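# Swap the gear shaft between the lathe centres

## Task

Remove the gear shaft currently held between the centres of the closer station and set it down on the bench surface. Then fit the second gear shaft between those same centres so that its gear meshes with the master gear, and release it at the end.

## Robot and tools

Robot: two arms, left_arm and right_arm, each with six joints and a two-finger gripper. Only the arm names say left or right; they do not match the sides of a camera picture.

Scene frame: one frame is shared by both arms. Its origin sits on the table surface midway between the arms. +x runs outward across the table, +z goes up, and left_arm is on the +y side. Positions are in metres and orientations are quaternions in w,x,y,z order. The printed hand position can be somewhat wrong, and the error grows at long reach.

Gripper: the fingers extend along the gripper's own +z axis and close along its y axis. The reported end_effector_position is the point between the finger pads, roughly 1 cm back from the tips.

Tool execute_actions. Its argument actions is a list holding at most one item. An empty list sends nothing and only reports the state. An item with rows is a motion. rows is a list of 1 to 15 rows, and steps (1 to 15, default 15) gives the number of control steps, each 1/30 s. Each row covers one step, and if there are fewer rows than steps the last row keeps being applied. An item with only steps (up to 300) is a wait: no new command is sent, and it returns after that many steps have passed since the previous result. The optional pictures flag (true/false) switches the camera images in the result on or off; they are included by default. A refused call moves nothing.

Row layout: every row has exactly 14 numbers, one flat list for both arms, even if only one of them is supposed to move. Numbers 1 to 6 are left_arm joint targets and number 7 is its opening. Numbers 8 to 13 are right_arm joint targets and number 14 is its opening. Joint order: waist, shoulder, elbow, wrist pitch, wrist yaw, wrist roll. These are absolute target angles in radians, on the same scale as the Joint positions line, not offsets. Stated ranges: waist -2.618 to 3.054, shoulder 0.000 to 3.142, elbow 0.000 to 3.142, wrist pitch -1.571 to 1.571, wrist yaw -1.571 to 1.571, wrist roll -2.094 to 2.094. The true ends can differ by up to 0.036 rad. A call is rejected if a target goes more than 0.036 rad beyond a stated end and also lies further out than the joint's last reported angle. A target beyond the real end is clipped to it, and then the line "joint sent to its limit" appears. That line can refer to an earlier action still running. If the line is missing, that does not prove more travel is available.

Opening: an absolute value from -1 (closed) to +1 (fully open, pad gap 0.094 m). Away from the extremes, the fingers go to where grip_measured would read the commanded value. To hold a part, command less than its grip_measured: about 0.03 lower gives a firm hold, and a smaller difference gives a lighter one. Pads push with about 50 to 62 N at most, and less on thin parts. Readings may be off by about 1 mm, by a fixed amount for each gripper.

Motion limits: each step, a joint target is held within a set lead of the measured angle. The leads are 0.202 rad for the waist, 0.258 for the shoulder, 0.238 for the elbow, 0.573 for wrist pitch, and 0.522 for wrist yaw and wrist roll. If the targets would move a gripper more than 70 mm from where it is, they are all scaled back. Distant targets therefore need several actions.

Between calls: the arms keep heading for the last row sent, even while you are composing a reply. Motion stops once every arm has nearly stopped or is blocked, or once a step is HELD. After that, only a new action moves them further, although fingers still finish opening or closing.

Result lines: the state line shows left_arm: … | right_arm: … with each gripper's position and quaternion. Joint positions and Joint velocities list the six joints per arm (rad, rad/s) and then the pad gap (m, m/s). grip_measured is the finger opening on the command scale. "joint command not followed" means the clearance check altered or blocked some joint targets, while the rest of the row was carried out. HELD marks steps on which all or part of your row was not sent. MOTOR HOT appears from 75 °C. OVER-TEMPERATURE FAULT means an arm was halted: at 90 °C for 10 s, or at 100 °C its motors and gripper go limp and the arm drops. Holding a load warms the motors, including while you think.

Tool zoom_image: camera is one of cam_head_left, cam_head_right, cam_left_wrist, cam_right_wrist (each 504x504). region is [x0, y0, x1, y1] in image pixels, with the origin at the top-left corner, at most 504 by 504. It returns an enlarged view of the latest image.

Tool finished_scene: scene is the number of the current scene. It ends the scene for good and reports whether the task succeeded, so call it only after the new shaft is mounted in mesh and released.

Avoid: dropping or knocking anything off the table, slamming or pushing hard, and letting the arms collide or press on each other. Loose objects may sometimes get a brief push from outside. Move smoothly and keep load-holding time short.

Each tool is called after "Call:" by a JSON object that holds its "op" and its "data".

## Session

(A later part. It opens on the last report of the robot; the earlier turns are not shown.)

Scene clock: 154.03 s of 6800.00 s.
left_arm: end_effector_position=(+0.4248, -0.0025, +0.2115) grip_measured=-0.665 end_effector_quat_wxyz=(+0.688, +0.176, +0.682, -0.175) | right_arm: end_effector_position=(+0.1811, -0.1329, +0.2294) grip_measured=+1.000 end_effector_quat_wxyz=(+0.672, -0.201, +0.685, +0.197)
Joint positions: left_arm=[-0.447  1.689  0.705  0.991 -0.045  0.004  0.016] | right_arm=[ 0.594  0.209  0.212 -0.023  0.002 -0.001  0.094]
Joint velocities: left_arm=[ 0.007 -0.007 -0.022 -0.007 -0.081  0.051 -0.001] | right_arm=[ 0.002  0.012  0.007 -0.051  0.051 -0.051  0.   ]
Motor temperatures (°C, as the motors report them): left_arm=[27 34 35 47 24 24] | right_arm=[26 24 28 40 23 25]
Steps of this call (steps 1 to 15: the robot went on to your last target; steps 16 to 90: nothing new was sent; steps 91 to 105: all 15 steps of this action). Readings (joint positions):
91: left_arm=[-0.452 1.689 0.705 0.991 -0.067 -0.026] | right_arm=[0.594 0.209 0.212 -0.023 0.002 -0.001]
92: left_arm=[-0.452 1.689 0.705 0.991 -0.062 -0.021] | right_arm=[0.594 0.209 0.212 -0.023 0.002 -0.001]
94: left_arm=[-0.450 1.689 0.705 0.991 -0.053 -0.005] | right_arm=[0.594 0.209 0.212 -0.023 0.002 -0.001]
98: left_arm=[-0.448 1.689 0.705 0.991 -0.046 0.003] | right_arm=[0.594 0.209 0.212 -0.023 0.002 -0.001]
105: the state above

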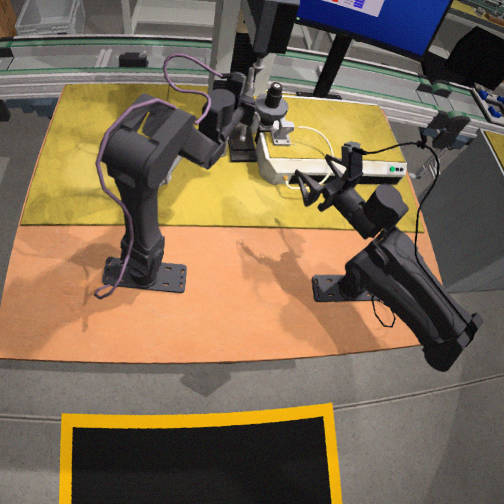

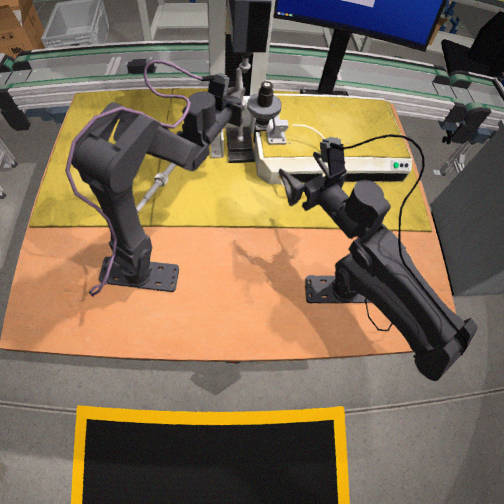

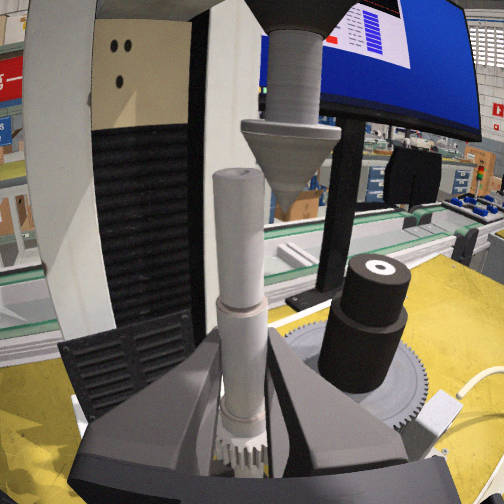

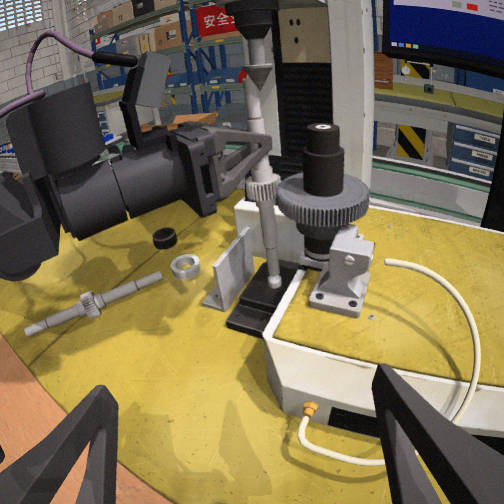

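Too weak; back off, re-centre with right bias.

Call:
{"op": "execute_actions", "data": {"actions": [{"rows":[[-0.475,1.645,0.635,1.01,0.04,0.03,-0.76,0.6,0.2,0.2,0,0,0,1]]}]}}

Call:
{"op": "execute_actions", "data": {"actions": [{"rows":[[-0.475,1.66,0.67,1,0.04,0.03,-0.76,0.6,0.2,0.2,0,0,0,1],[-0.475,1.68,0.7,0.99,0.04,0.03,-0.76,0.6,0.2,0.2,0,0,0,1],[-0.475,1.695,0.72,0.98,0.04,0.03,-0.76,0.6,0.2,0.2,0,0,0,1],[-0.475,1.71,0.74,0.97,0.04,0.03,-0.76,0.6,0.2,0.2,0,0,0,1]]}]}}

Scene clock: 161.13 s of 6800.00 s.
left_arm: end_effector_position=(+0.4103, -0.0062, +0.2111) grip_measured=-0.665 end_effector_quat_wxyz=(+0.689, +0.195, +0.673, -0.181) | right_arm: end_effector_position=(+0.1811, -0.1329, +0.2294) grip_measured=+1.000 end_effector_quat_wxyz=(+0.672, -0.201, +0.685, +0.197)
Joint positions: left_arm=[-0.46   1.662  0.658  1.021 -0.02   0.026  0.016] | right_arm=[ 0.594  0.209  0.212 -0.023  0.002 -0.001  0.094]
Joint velocities: left_arm=[ 0.002 -0.012 -0.022 -0.066 -0.037 -0.066  0.   ] | right_arm=[ 0.002 -0.002 -0.007 -0.022 -0.037 -0.022  0.   ]
Motor temperatures (°C, as the motors report them): left_arm=[27 33 35 46 26 24] | right_arm=[26 24 28 41 23 25]
Steps of this call (steps 1 to 15: the robot went on to your last target; steps 16 to 90: nothing new was sent; then 3.60 s passed at rest; steps 91 to 105: all 15 steps of this action). Readings (joint positions):
91: left_arm=[-0.446 1.686 0.698 0.995 -0.048 -0.003] | right_arm=[0.594 0.209 0.212 -0.023 0.002 -0.001]
92: left_arm=[-0.447 1.678 0.684 1.003 -0.043 -0.008] | right_arm=[0.594 0.209 0.212 -0.023 0.002 -0.001]
94: left_arm=[-0.457 1.663 0.662 1.014 -0.025 0.003] | right_arm=[0.594 0.209 0.212 -0.023 0.002 -0.001]
98: left_arm=[-0.460 1.662 0.658 1.021 -0.020 0.024] | right_arm=[0.594 0.209 0.212 -0.023 0.002 -0.001]
105: the state above

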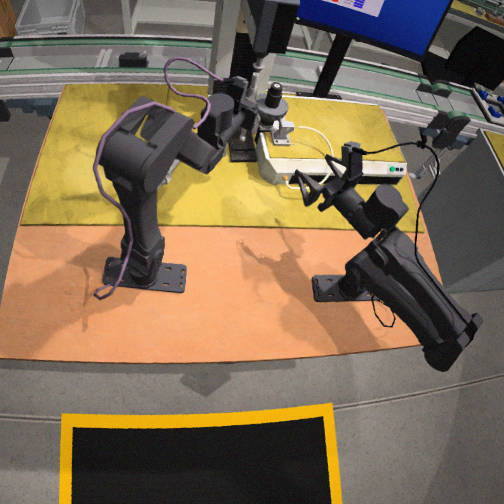

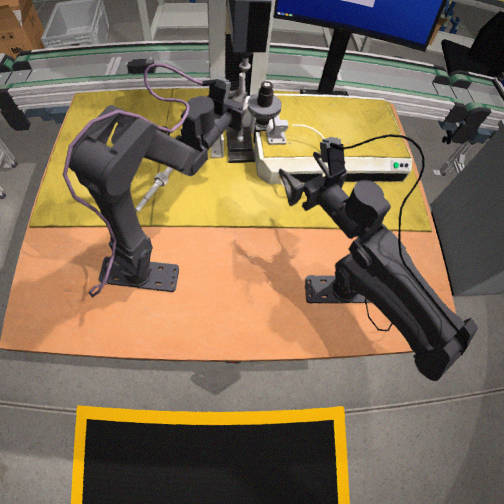

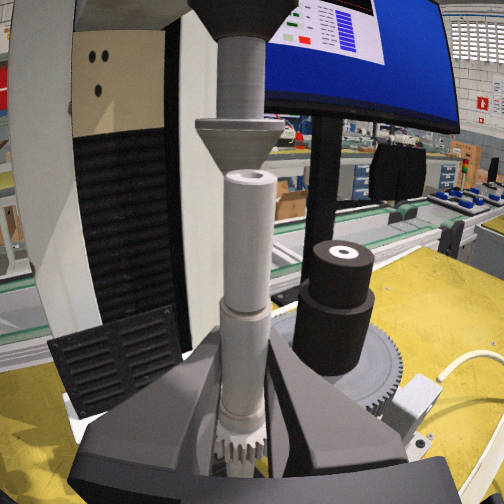

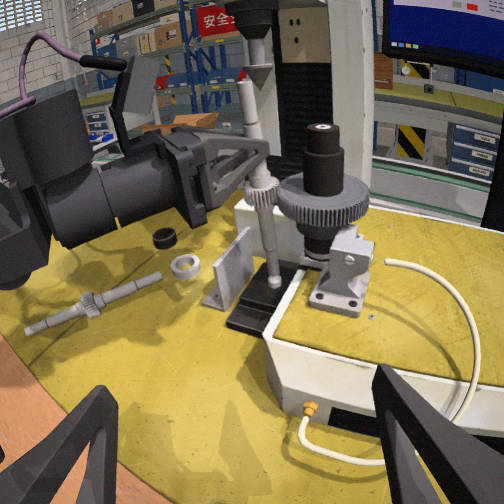

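Scene clock: 161.63 s of 6800.00 s.
left_arm: end_effector_position=(+0.4147, -0.0161, +0.2116) grip_measured=-0.665 end_effector_quat_wxyz=(+0.687, +0.215, +0.670, -0.181) | right_arm: end_effector_position=(+0.1811, -0.1329, +0.2294) grip_measured=+1.000 end_effector_quat_wxyz=(+0.672, -0.201, +0.685, +0.197)
Joint positions: left_arm=[-0.464  1.685  0.697  0.997  0.005  0.052  0.016] | right_arm=[ 0.594  0.209  0.212 -0.023  0.002 -0.001  0.094]
Joint velocities: left_arm=[-0.012 -0.007 -0.002 -0.022 -0.022 -0.022  0.   ] | right_arm=[ 0.002 -0.002 -0.017 -0.022 -0.066 -0.022  0.   ]
Motor temperatures (°C, as the motors report them): left_arm=[27 33 35 46 26 24] | right_arm=[26 24 28 41 23 25]
Steps of this call (steps 1 to 15: all 15 steps of this action). Readings (joint positions):
1: left_arm=[-0.460 1.662 0.658 1.021 -0.020 0.026] | right_arm=[0.594 0.209 0.212 -0.023 0.002 -0.001]
2: left_arm=[-0.460 1.662 0.659 1.020 -0.020 0.026] | right_arm=[0.594 0.209 0.212 -0.023 0.002 -0.001]
4: left_arm=[-0.460 1.671 0.674 1.013 -0.020 0.026] | right_arm=[0.594 0.209 0.212 -0.023 0.002 -0.001]
8: left_arm=[-0.464 1.680 0.686 1.007 -0.003 0.043] | right_arm=[0.594 0.209 0.212 -0.023 0.002 -0.001]
15: the state above

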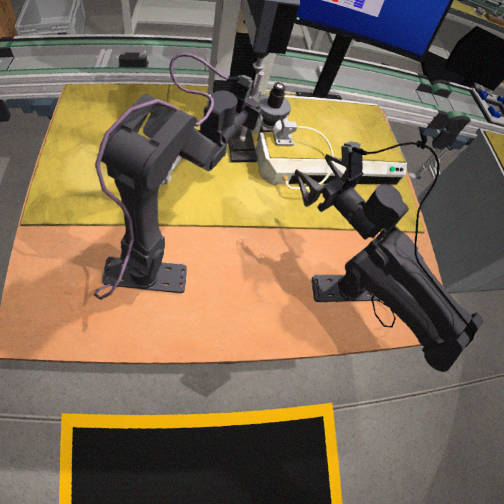

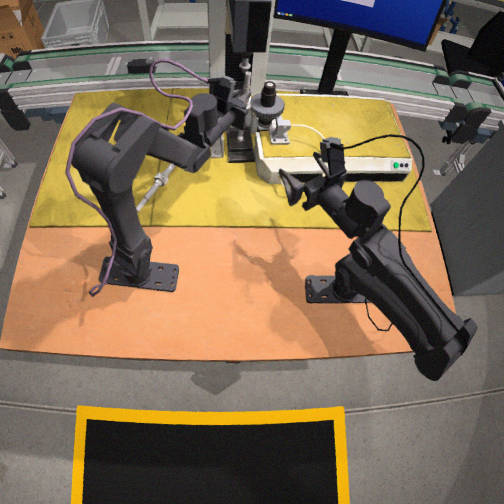

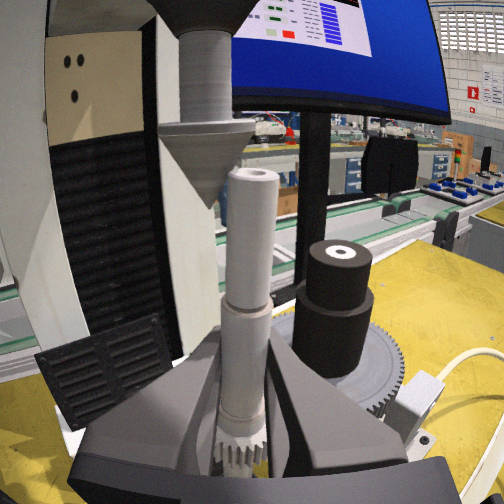

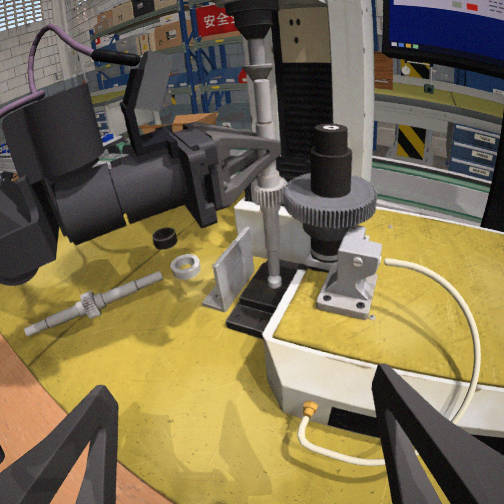

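Call:
{"op": "execute_actions", "data": {"actions": [{"rows":[[-0.468,1.645,0.635,1.01,0.01,0.015,-0.76,0.6,0.2,0.2,0,0,0,1]]}]}}

Scene clock: 164.23 s of 6800.00 s.
left_arm: end_effector_position=(+0.4102, -0.0058, +0.2110) grip_measured=-0.665 end_effector_quat_wxyz=(+0.689, +0.197, +0.673, -0.181) | right_arm: end_effector_position=(+0.1811, -0.1329, +0.2294) grip_measured=+1.000 end_effector_quat_wxyz=(+0.672, -0.201, +0.685, +0.197)
Joint positions: left_arm=[-0.459  1.661  0.657  1.02  -0.017  0.028  0.016] | right_arm=[ 0.594  0.209  0.212 -0.023  0.002 -0.001  0.094]
Joint velocities: left_arm=[ 0.007  0.007 -0.007  0.037  0.007  0.022 -0.001] | right_arm=[-0.017 -0.002 -0.022  0.022  0.037  0.066  0.   ]
Motor temperatures (°C, as the motors report them): left_arm=[27 33 35 45 26 24] | right_arm=[26 24 28 41 23 25]
Steps of this call (steps 1 to 15: the robot went on to your last target; steps 16 to 63: nothing new was sent; steps 64 to 78: all 15 steps of this action). Readings (joint positions):
64: left_arm=[-0.464 1.683 0.692 0.998 0.004 0.052] | right_arm=[0.594 0.209 0.212 -0.023 0.002 -0.001]
65: left_arm=[-0.463 1.675 0.680 1.005 -0.002 0.050] | right_arm=[0.594 0.209 0.212 -0.023 0.002 -0.001]
67: left_arm=[-0.460 1.662 0.660 1.016 -0.015 0.037] | right_arm=[0.594 0.209 0.212 -0.023 0.002 -0.001]
71: left_arm=[-0.459 1.661 0.657 1.020 -0.017 0.028] | right_arm=[0.594 0.209 0.212 -0.023 0.002 -0.001]
78: the state above

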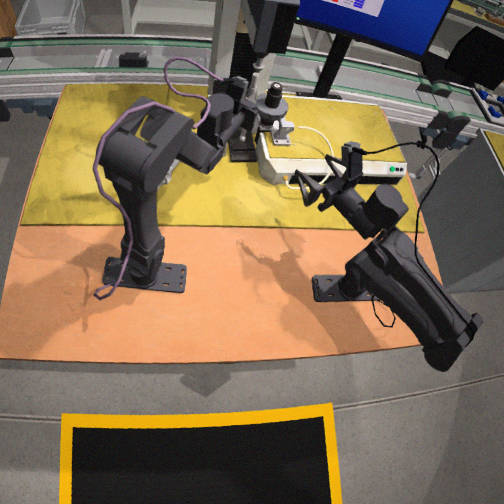

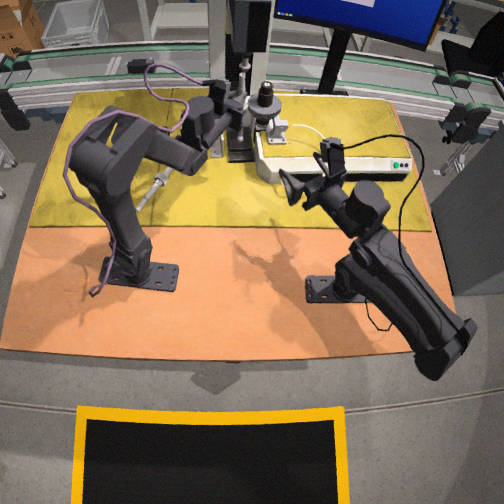

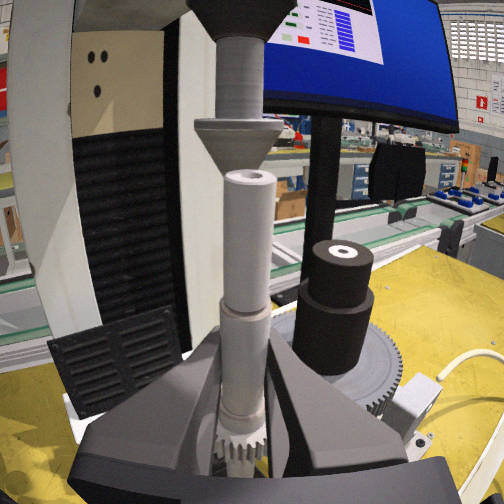

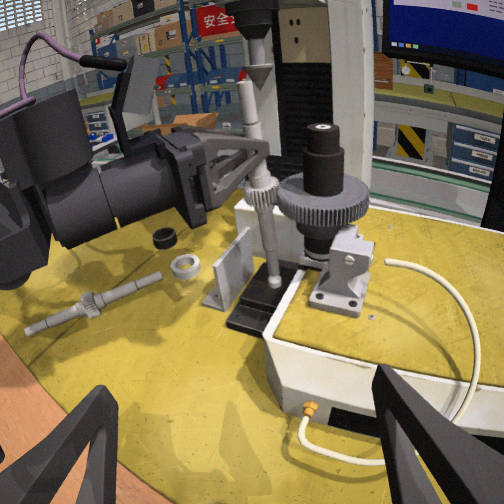

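With this lesser bias, pulse.

Call:
{"op": "execute_actions", "data": {"actions": [{"rows":[[-0.462,1.68,0.7,0.99,0,0.01,-0.76,0.6,0.2,0.2,0,0,0,1],[-0.462,1.7,0.725,0.98,0,0.01,-0.76,0.6,0.2,0.2,0,0,0,1],[-0.462,1.72,0.75,0.97,0,0.01,-0.76,0.6,0.2,0.2,0,0,0,1],[-0.462,1.735,0.775,0.97,0,0.01,-0.76,0.6,0.2,0.2,0,0,0,1],[-0.462,1.75,0.79,0.97,0,0.01,-0.76,0.6,0.2,0.2,0,0,0,1],[-0.462,1.75,0.79,0.97,0,0.01,-0.76,0.6,0.2,0.2,0,0,0,1],[-0.462,1.72,0.75,0.97,0,0.01,-0.76,0.6,0.2,0.2,0,0,0,1]]}]}}

Scene clock: 170.73 s of 6800.00 s.
left_arm: end_effector_position=(+0.4171, -0.0179, +0.2113) grip_measured=-0.665 end_effector_quat_wxyz=(+0.686, +0.212, +0.671, -0.183) | right_arm: end_effector_position=(+0.1811, -0.1329, +0.2294) grip_measured=+1.000 end_effector_quat_wxyz=(+0.672, -0.201, +0.685, +0.197)
Joint positions: left_arm=[-0.465  1.696  0.709  0.996  0.003  0.045  0.016] | right_arm=[ 0.594  0.209  0.212 -0.023  0.002 -0.001  0.094]
Joint velocities: left_arm=[-0.002 -0.007 -0.017  0.051 -0.037 -0.066 -0.   ] | right_arm=[-0.012 -0.002 -0.012 -0.022  0.007 -0.051  0.   ]
Motor temperatures (°C, as the motors report them): left_arm=[27 34 34 45 25 24] | right_arm=[26 24 28 41 23 25]
Steps of this call (steps 1 to 15: the robot went on to your last target; steps 16 to 90: nothing new was sent; then 3.00 s passed at rest; steps 91 to 105: all 15 steps of this action). Readings (joint positions):
91: left_arm=[-0.459 1.661 0.658 1.019 -0.017 0.027] | right_arm=[0.594 0.209 0.212 -0.023 0.002 -0.001]
92: left_arm=[-0.459 1.665 0.664 1.016 -0.020 0.024] | right_arm=[0.594 0.209 0.212 -0.023 0.002 -0.001]
94: left_arm=[-0.458 1.678 0.680 1.013 -0.022 0.021] | right_arm=[0.594 0.209 0.212 -0.023 0.002 -0.001]
98: left_arm=[-0.463 1.694 0.701 1.007 -0.002 0.031] | right_arm=[0.594 0.209 0.212 -0.023 0.002 -0.001]
105: the state above

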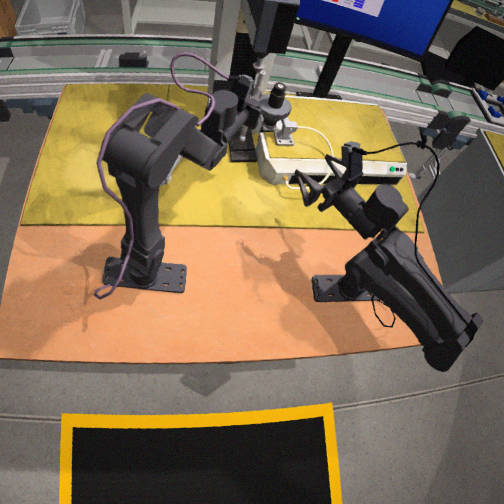

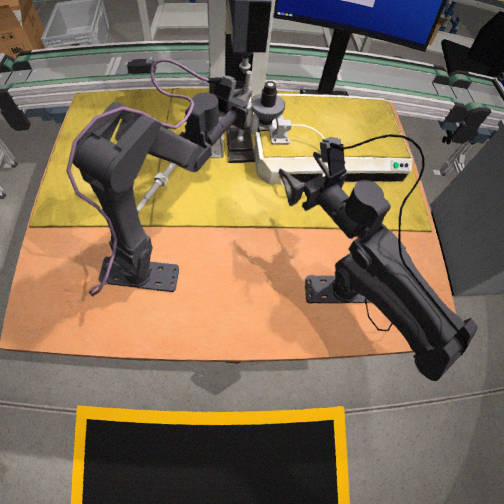

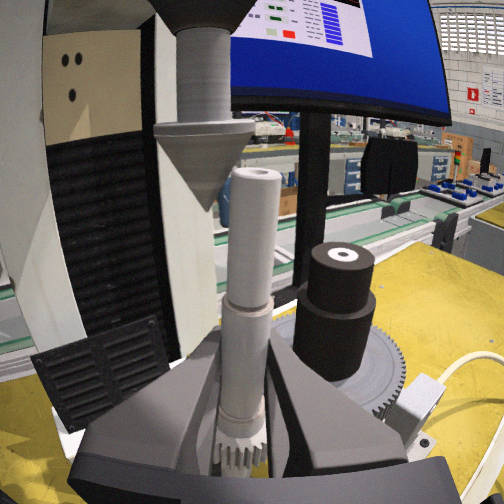

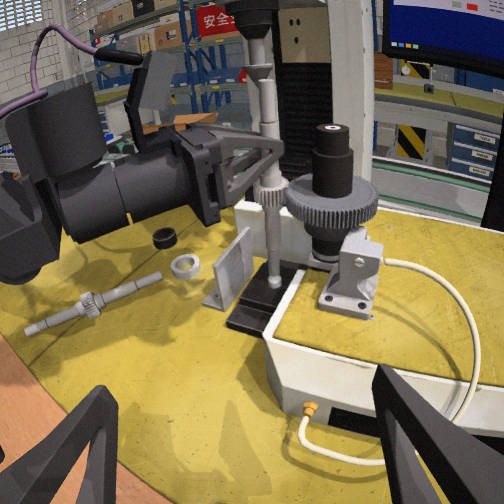

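Call:
{"op": "execute_actions", "data": {"actions": [{"rows":[[-0.456,1.65,0.64,1.01,-0.015,0,-0.76,0.6,0.2,0.2,0,0,0,1]]}]}}

Call:
{"op": "execute_actions", "data": {"actions": [{"rows":[[-0.459,1.68,0.7,0.99,-0.005,0.005,-0.76,0.6,0.2,0.2,0,0,0,1],[-0.459,1.71,0.74,0.98,-0.005,0.005,-0.76,0.6,0.2,0.2,0,0,0,1],[-0.459,1.74,0.78,0.97,-0.005,0.005,-0.76,0.6,0.2,0.2,0,0,0,1],[-0.459,1.77,0.82,0.97,-0.005,0.005,-0.76,0.6,0.2,0.2,0,0,0,1],[-0.459,1.77,0.82,0.97,-0.005,0.005,-0.76,0.6,0.2,0.2,0,0,0,1],[-0.459,1.77,0.82,0.97,-0.005,0.005,-0.76,0.6,0.2,0.2,0,0,0,1],[-0.459,1.73,0.76,0.97,-0.005,0.005,-0.76,0.6,0.2,0.2,0,0,0,1]]}]}}

Scene clock: 178.03 s of 6800.00 s.
left_arm: end_effector_position=(+0.4126, -0.0046, +0.2111) grip_measured=-0.665 end_effector_quat_wxyz=(+0.689, +0.189, +0.675, -0.185) | right_arm: end_effector_position=(+0.1811, -0.1329, +0.2294) grip_measured=+1.000 end_effector_quat_wxyz=(+0.672, -0.201, +0.685, +0.197)
Joint positions: left_arm=[-0.454  1.666  0.662  1.02  -0.018  0.011  0.016] | right_arm=[ 0.594  0.209  0.212 -0.023  0.002 -0.001  0.094]
Joint velocities: left_arm=[ 0.002 -0.012 -0.022 -0.037  0.007  0.022 -0.   ] | right_arm=[ 0.007 -0.002 -0.017 -0.022  0.007  0.007  0.   ]
Motor temperatures (°C, as the motors report them): left_arm=[27 34 35 44 25 24] | right_arm=[26 24 28 41 23 25]
Steps of this call (steps 1 to 15: the robot went on to your last target; steps 16 to 90: nothing new was sent; then 3.80 s passed at rest; steps 91 to 105: all 15 steps of this action). Readings (joint positions):
91: left_arm=[-0.465 1.693 0.702 0.999 0.003 0.045] | right_arm=[0.594 0.209 0.212 -0.023 0.002 -0.001]
92: left_arm=[-0.464 1.683 0.688 1.006 -0.001 0.044] | right_arm=[0.594 0.209 0.212 -0.023 0.002 -0.001]
94: left_arm=[-0.458 1.668 0.666 1.016 -0.017 0.031] | right_arm=[0.594 0.209 0.212 -0.023 0.002 -0.001]
98: left_arm=[-0.454 1.666 0.662 1.020 -0.018 0.012] | right_arm=[0.594 0.209 0.212 -0.023 0.002 -0.001]
105: the state above

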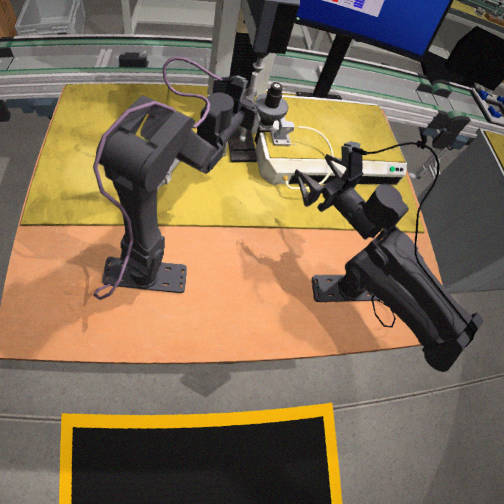

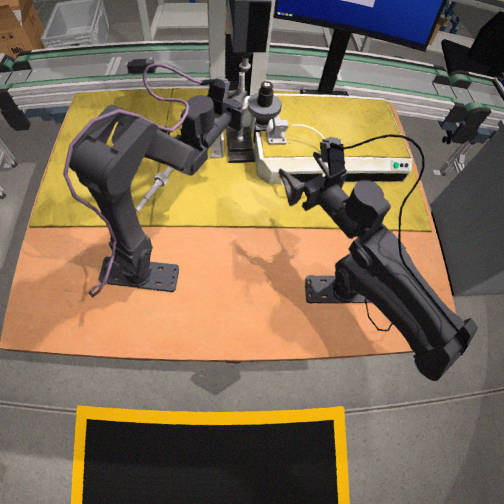

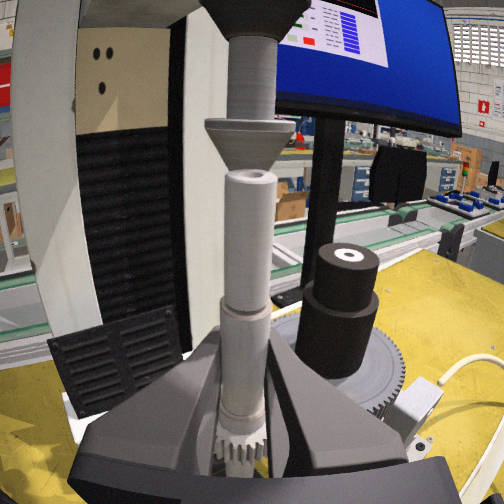

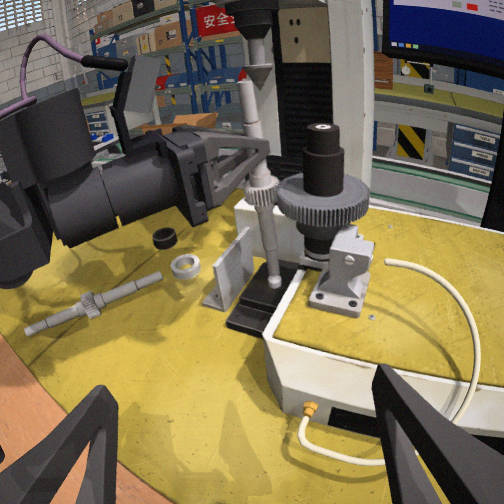

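Scene clock: 178.53 s of 6800.00 s.
left_arm: end_effector_position=(+0.4335, -0.0079, +0.2113) grip_measured=-0.665 end_effector_quat_wxyz=(+0.686, +0.168, +0.684, -0.184) | right_arm: end_effector_position=(+0.1811, -0.1329, +0.2294) grip_measured=+1.000 end_effector_quat_wxyz=(+0.672, -0.201, +0.685, +0.197)
Joint positions: left_arm=[-0.447  1.726  0.745  0.99  -0.043 -0.02   0.016] | right_arm=[ 0.594  0.209  0.212 -0.023  0.002 -0.001  0.094]
Joint velocities: left_arm=[ 0.007  0.012 -0.007  0.007 -0.022 -0.022  0.   ] | right_arm=[ 0.002  0.022 -0.012 -0.037 -0.022 -0.007  0.   ]
Motor temperatures (°C, as the motors report them): left_arm=[27 34 35 44 25 24] | right_arm=[26 24 28 41 23 25]
Steps of this call (steps 1 to 15: all 15 steps of this action). Readings (joint positions):
1: left_arm=[-0.454 1.666 0.664 1.020 -0.018 0.011] | right_arm=[0.594 0.209 0.212 -0.023 0.002 -0.001]
2: left_arm=[-0.454 1.671 0.671 1.016 -0.018 0.011] | right_arm=[0.594 0.209 0.212 -0.023 0.002 -0.001]
4: left_arm=[-0.454 1.686 0.689 1.016 -0.016 0.011] | right_arm=[0.594 0.209 0.212 -0.023 0.002 -0.001]
8: left_arm=[-0.452 1.726 0.741 0.998 -0.030 0.004] | right_arm=[0.594 0.209 0.212 -0.023 0.002 -0.001]
15: the state above

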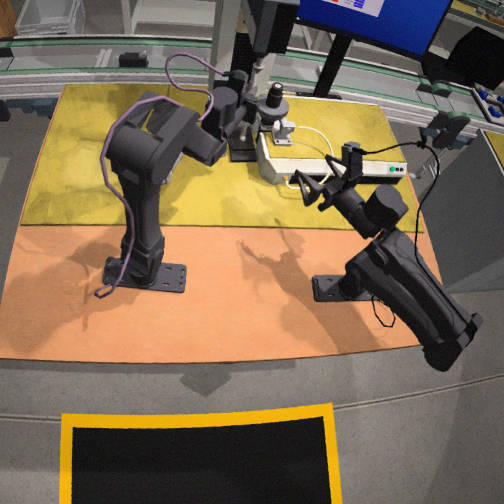

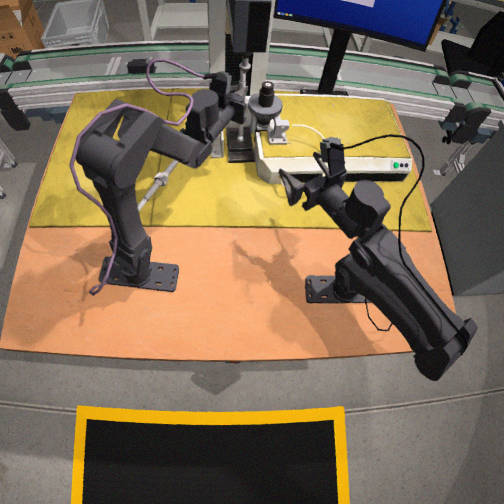

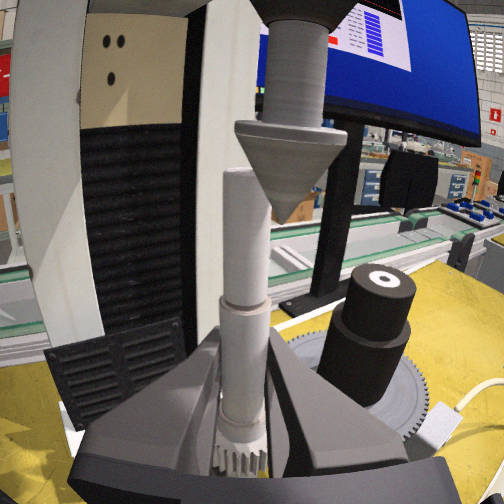

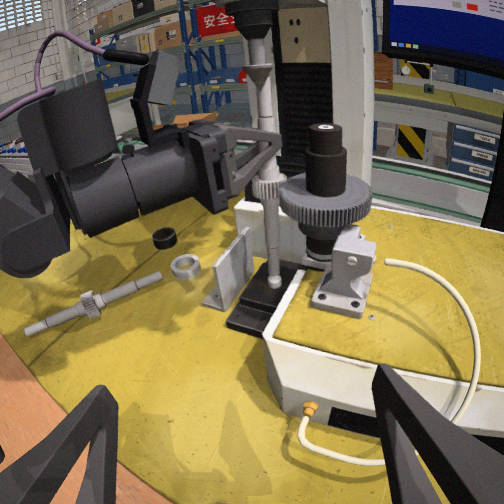

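Close. Retry with rising right bias during pulse.

Call:
{"op": "execute_actions", "data": {"actions": [{"rows":[[-0.44,1.69,0.69,1,-0.06,-0.04,-0.76,0.6,0.2,0.2,0,0,0,1],[-0.44,1.65,0.64,1.01,-0.06,-0.04,-0.76,0.6,0.2,0.2,0,0,0,1],[-0.44,1.65,0.64,1.01,-0.06,-0.04,-0.76,0.6,0.2,0.2,0,0,0,1],[-0.45,1.65,0.64,1.01,-0.03,-0.02,-0.76,0.6,0.2,0.2,0,0,0,1],[-0.45,1.65,0.64,1.01,-0.03,-0.02,-0.76,0.6,0.2,0.2,0,0,0,1],[-0.475,1.65,0.64,1.01,0.04,0.03,-0.76,0.6,0.2,0.2,0,0,0,1]]}], "pictures": false}}

Call:
{"op": "execute_actions", "data": {"actions": [{"rows":[[-0.454,1.65,0.64,1.01,-0.02,0,-0.76,0.6,0.2,0.2,0,0,0,1]]}]}}

Call:
{"op": "execute_actions", "data": {"actions": [{"rows":[[-0.459,1.68,0.7,0.99,-0.005,0.005,-0.76,0.6,0.2,0.2,0,0,0,1],[-0.459,1.71,0.74,0.98,-0.005,0.005,-0.76,0.6,0.2,0.2,0,0,0,1],[-0.465,1.74,0.78,0.97,0.02,0.01,-0.76,0.6,0.2,0.2,0,0,0,1],[-0.47,1.77,0.82,0.97,0.05,0.02,-0.76,0.6,0.2,0.2,0,0,0,1],[-0.475,1.77,0.82,0.97,0.07,0.03,-0.76,0.6,0.2,0.2,0,0,0,1],[-0.475,1.755,0.8,0.97,0.07,0.03,-0.76,0.6,0.2,0.2,0,0,0,1],[-0.475,1.72,0.75,0.97,0.07,0.03,-0.76,0.6,0.2,0.2,0,0,0,1]]}]}}

Scene clock: 190.27 s of 6800.00 s.
left_arm: end_effector_position=(+0.4129, -0.0054, +0.2112) grip_measured=-0.665 end_effector_quat_wxyz=(+0.689, +0.190, +0.675, -0.184) | right_arm: end_effector_position=(+0.1811, -0.1329, +0.2294) grip_measured=+1.000 end_effector_quat_wxyz=(+0.672, -0.201, +0.685, +0.197)
Joint positions: left_arm=[-0.456  1.669  0.665  1.022 -0.021  0.013  0.016] | right_arm=[ 0.594  0.209  0.212 -0.023  0.002 -0.001  0.094]
Joint velocities: left_arm=[ 0.002 -0.012 -0.002 -0.022 -0.007 -0.037 -0.   ] | right_arm=[ 0.007 -0.002  0.002 -0.022  0.051 -0.037  0.   ]
Motor temperatures (°C, as the motors report them): left_arm=[27 34 34 43 24 24] | right_arm=[26 24 28 41 23 25]
Steps of this call (steps 1 to 15: the robot went on to your last target; steps 16 to 90: nothing new was sent; then 8.23 s passed at rest; steps 91 to 105: all 15 steps of this action). Readings (joint positions):
91: left_arm=[-0.446 1.724 0.741 0.992 -0.046 -0.026] | right_arm=[0.594 0.209 0.212 -0.023 0.002 -0.001]
92: left_arm=[-0.445 1.714 0.727 0.997 -0.052 -0.034] | right_arm=[0.594 0.209 0.212 -0.023 0.002 -0.001]
94: left_arm=[-0.444 1.682 0.684 1.011 -0.049 -0.043] | right_arm=[0.594 0.209 0.212 -0.023 0.002 -0.001]
98: left_arm=[-0.456 1.669 0.665 1.022 -0.026 -0.005] | right_arm=[0.594 0.209 0.212 -0.023 0.002 -0.001]
105: the state above

Scene clock: 190.77 s of 6800.00 s.
left_arm: end_effector_position=(+0.4142, -0.0032, +0.2112) grip_measured=-0.665 end_effector_quat_wxyz=(+0.689, +0.182, +0.677, -0.184) | right_arm: end_effector_position=(+0.1811, -0.1329, +0.2294) grip_measured=+1.000 end_effector_quat_wxyz=(+0.672, -0.201, +0.685, +0.197)
Joint positions: left_arm=[-0.454  1.669  0.665  1.022 -0.029  0.002  0.016] | right_arm=[ 0.594  0.209  0.212 -0.023  0.002 -0.001  0.094]
Joint velocities: left_arm=[ 0.007 -0.002  0.002  0.037  0.051 -0.051 -0.   ] | right_arm=[ 0.007  0.012 -0.002 -0.022  0.007  0.022  0.   ]
Motor temperatures (°C, as the motors report them): left_arm=[27 34 34 43 24 24] | right_arm=[26 24 28 41 23 25]
Steps of this call (steps 1 to 15: all 15 steps of this action). Readings (joint positions):
1: left_arm=[-0.456 1.669 0.665 1.022 -0.023 0.012] | right_arm=[0.594 0.209 0.212 -0.023 0.002 -0.001]
2: left_arm=[-0.456 1.669 0.665 1.022 -0.026 0.009] | right_arm=[0.594 0.209 0.212 -0.023 0.002 -0.001]
4: left_arm=[-0.454 1.669 0.665 1.022 -0.029 0.003] | right_arm=[0.594 0.209 0.212 -0.023 0.002 -0.001]
8: left_arm=[-0.454 1.669 0.665 1.022 -0.029 0.002] | right_arm=[0.594 0.209 0.212 -0.023 0.002 -0.001]
15: the state above

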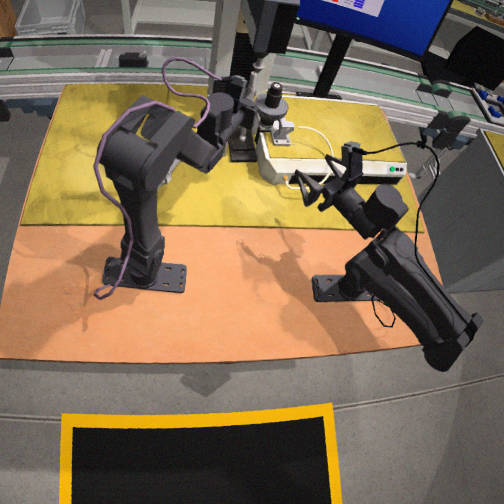

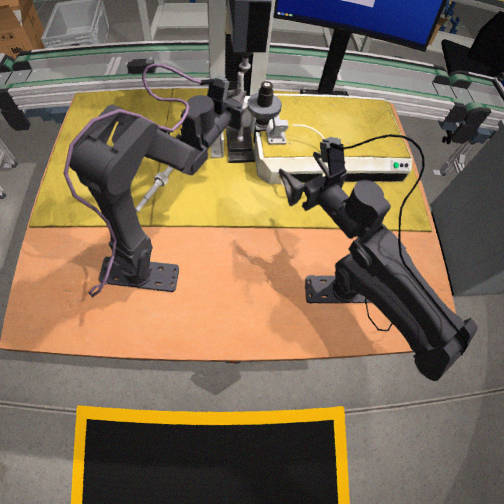

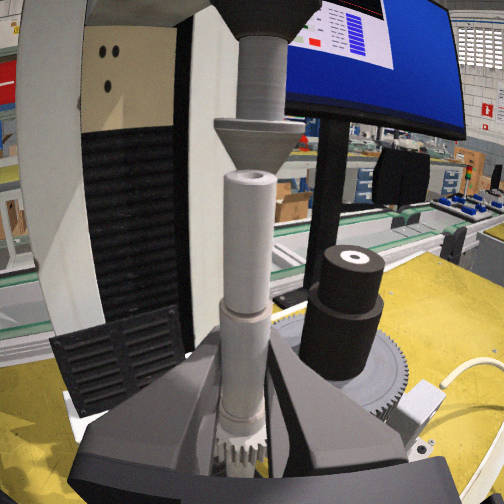

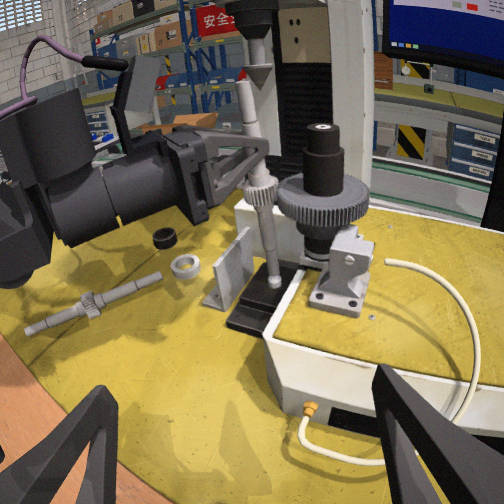

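Scene clock: 191.27 s of 6800.00 s.
left_arm: end_effector_position=(+0.4328, -0.0135, +0.2114) grip_measured=-0.665 end_effector_quat_wxyz=(+0.687, +0.185, +0.679, -0.183) | right_arm: end_effector_position=(+0.1811, -0.1329, +0.2294) grip_measured=+1.000 end_effector_quat_wxyz=(+0.672, -0.201, +0.685, +0.197)
Joint positions: left_arm=[-0.45   1.735  0.754  0.992 -0.022  0.006  0.016] | right_arm=[ 0.594  0.209  0.212 -0.023  0.002 -0.001  0.094]
Joint velocities: left_arm=[-0.002 -0.017 -0.022 -0.007  0.051  0.007  0.   ] | right_arm=[ 0.002 -0.027  0.017 -0.007 -0.022  0.037  0.   ]
Motor temperatures (°C, as the motors report them): left_arm=[27 34 34 43 24 24] | right_arm=[26 24 28 41 23 25]
Steps of this call (steps 1 to 15: all 15 steps of this action). Readings (joint positions):
1: left_arm=[-0.454 1.669 0.665 1.022 -0.029 0.002] | right_arm=[0.594 0.209 0.212 -0.023 0.002 -0.001]
2: left_arm=[-0.454 1.673 0.671 1.019 -0.030 0.002] | right_arm=[0.594 0.209 0.212 -0.023 0.002 -0.001]
4: left_arm=[-0.451 1.694 0.698 1.013 -0.045 -0.005] | right_arm=[0.594 0.209 0.212 -0.023 0.002 -0.001]
8: left_arm=[-0.449 1.735 0.754 0.994 -0.025 -0.004] | right_arm=[0.594 0.209 0.212 -0.023 0.002 -0.001]
15: the state above

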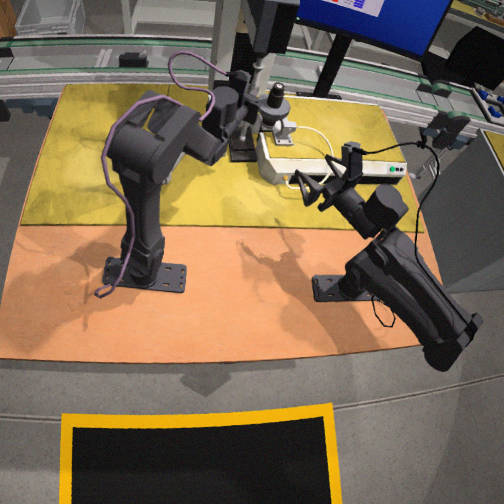

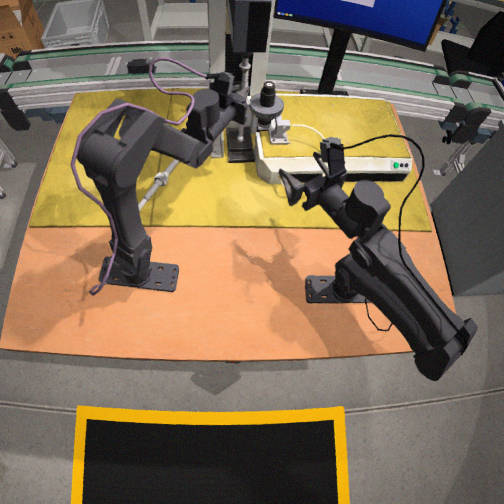

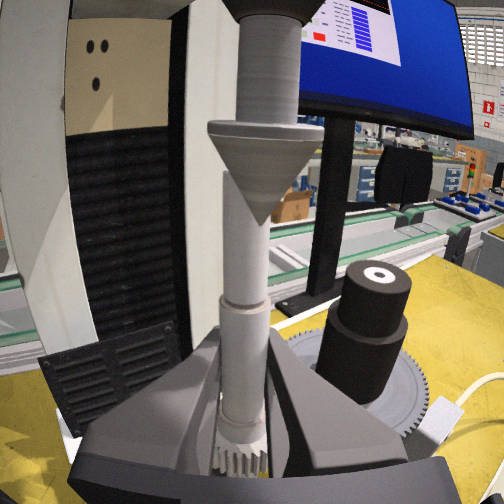

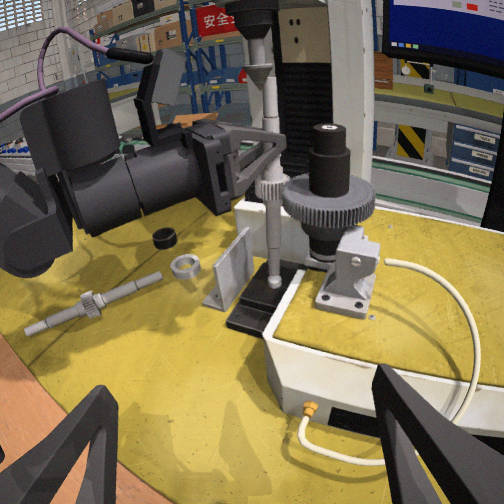

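Behind the cone now; try a pull pulse with more right bias.

Call:
{"op": "execute_actions", "data": {"actions": [{"rows":[[-0.495,1.72,0.75,0.97,0.14,0.06,-0.76,0.6,0.2,0.2,0,0,0,1],[-0.495,1.72,0.75,0.97,0.14,0.06,-0.76,0.6,0.2,0.2,0,0,0,1],[-0.495,1.72,0.75,0.97,0.14,0.06,-0.76,0.6,0.2,0.2,0,0,0,1],[-0.495,1.72,0.75,0.97,0.14,0.06,-0.76,0.6,0.2,0.2,0,0,0,1],[-0.495,1.68,0.68,0.97,0.14,0.06,-0.76,0.6,0.2,0.2,0,0,0,1],[-0.495,1.655,0.64,0.97,0.14,0.06,-0.76,0.6,0.2,0.2,0,0,0,1],[-0.495,1.655,0.64,0.97,0.14,0.06,-0.76,0.6,0.2,0.2,0,0,0,1],[-0.495,1.655,0.64,0.97,0.14,0.06,-0.76,0.6,0.2,0.2,0,0,0,1],[-0.495,1.69,0.695,0.97,0.14,0.06,-0.76,0.6,0.2,0.2,0,0,0,1]]}]}}

Scene clock: 197.93 s of 6800.00 s.
left_arm: end_effector_position=(+0.4117, -0.0190, +0.2107) grip_measured=-0.665 end_effector_quat_wxyz=(+0.686, +0.227, +0.667, -0.184) | right_arm: end_effector_position=(+0.1811, -0.1329, +0.2294) grip_measured=+1.000 end_effector_quat_wxyz=(+0.672, -0.201, +0.685, +0.197)
Joint positions: left_arm=[-0.464  1.684  0.692  1.     0.028  0.065  0.016] | right_arm=[ 0.594  0.209  0.212 -0.023  0.002 -0.001  0.094]
Joint velocities: left_arm=[ 0.002 -0.002 -0.007  0.007  0.007 -0.007  0.   ] | right_arm=[-0.002 -0.002 -0.012  0.037 -0.022  0.081  0.   ]
Motor temperatures (°C, as the motors report them): left_arm=[27 35 34 43 25 24] | right_arm=[26 24 28 41 23 25]
Steps of this call (steps 1 to 15: the robot went on to your last target; steps 16 to 90: nothing new was sent; then 3.17 s passed at rest; steps 91 to 105: all 15 steps of this action). Readings (joint positions):
91: left_arm=[-0.450 1.735 0.754 0.992 -0.018 0.010] | right_arm=[0.594 0.209 0.212 -0.023 0.002 -0.001]
92: left_arm=[-0.450 1.735 0.754 0.992 -0.014 0.015] | right_arm=[0.594 0.209 0.212 -0.023 0.002 -0.001]
94: left_arm=[-0.450 1.735 0.754 0.992 -0.008 0.021] | right_arm=[0.594 0.209 0.212 -0.023 0.002 -0.001]
98: left_arm=[-0.461 1.697 0.707 0.997 0.024 0.050] | right_arm=[0.594 0.209 0.212 -0.023 0.002 -0.001]
105: the state above

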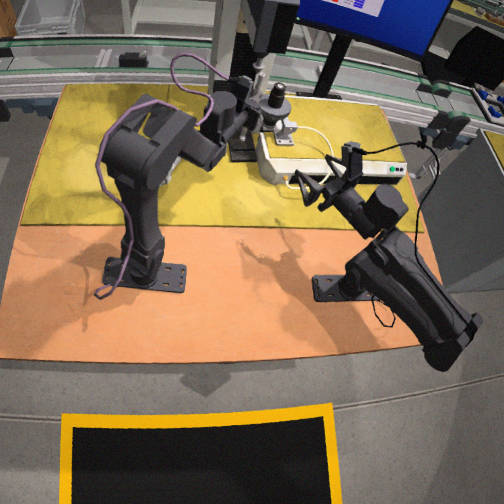

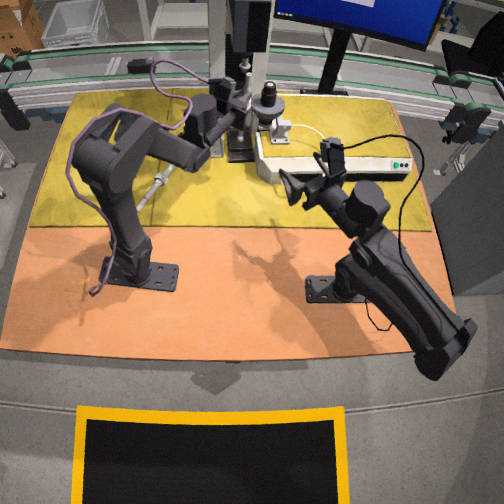

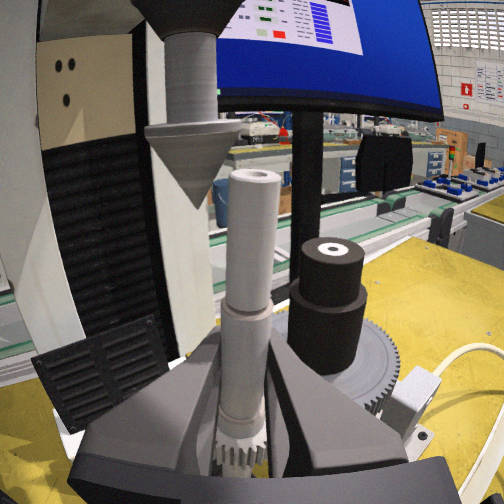

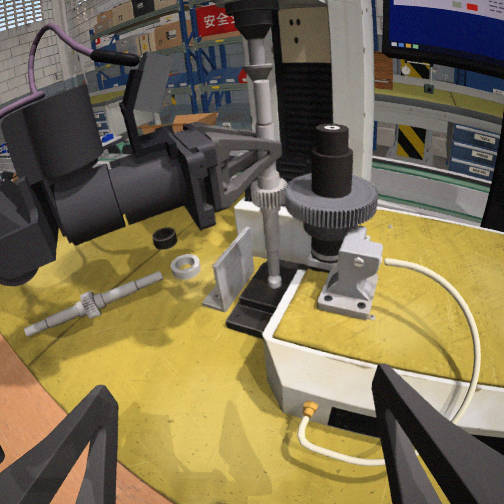

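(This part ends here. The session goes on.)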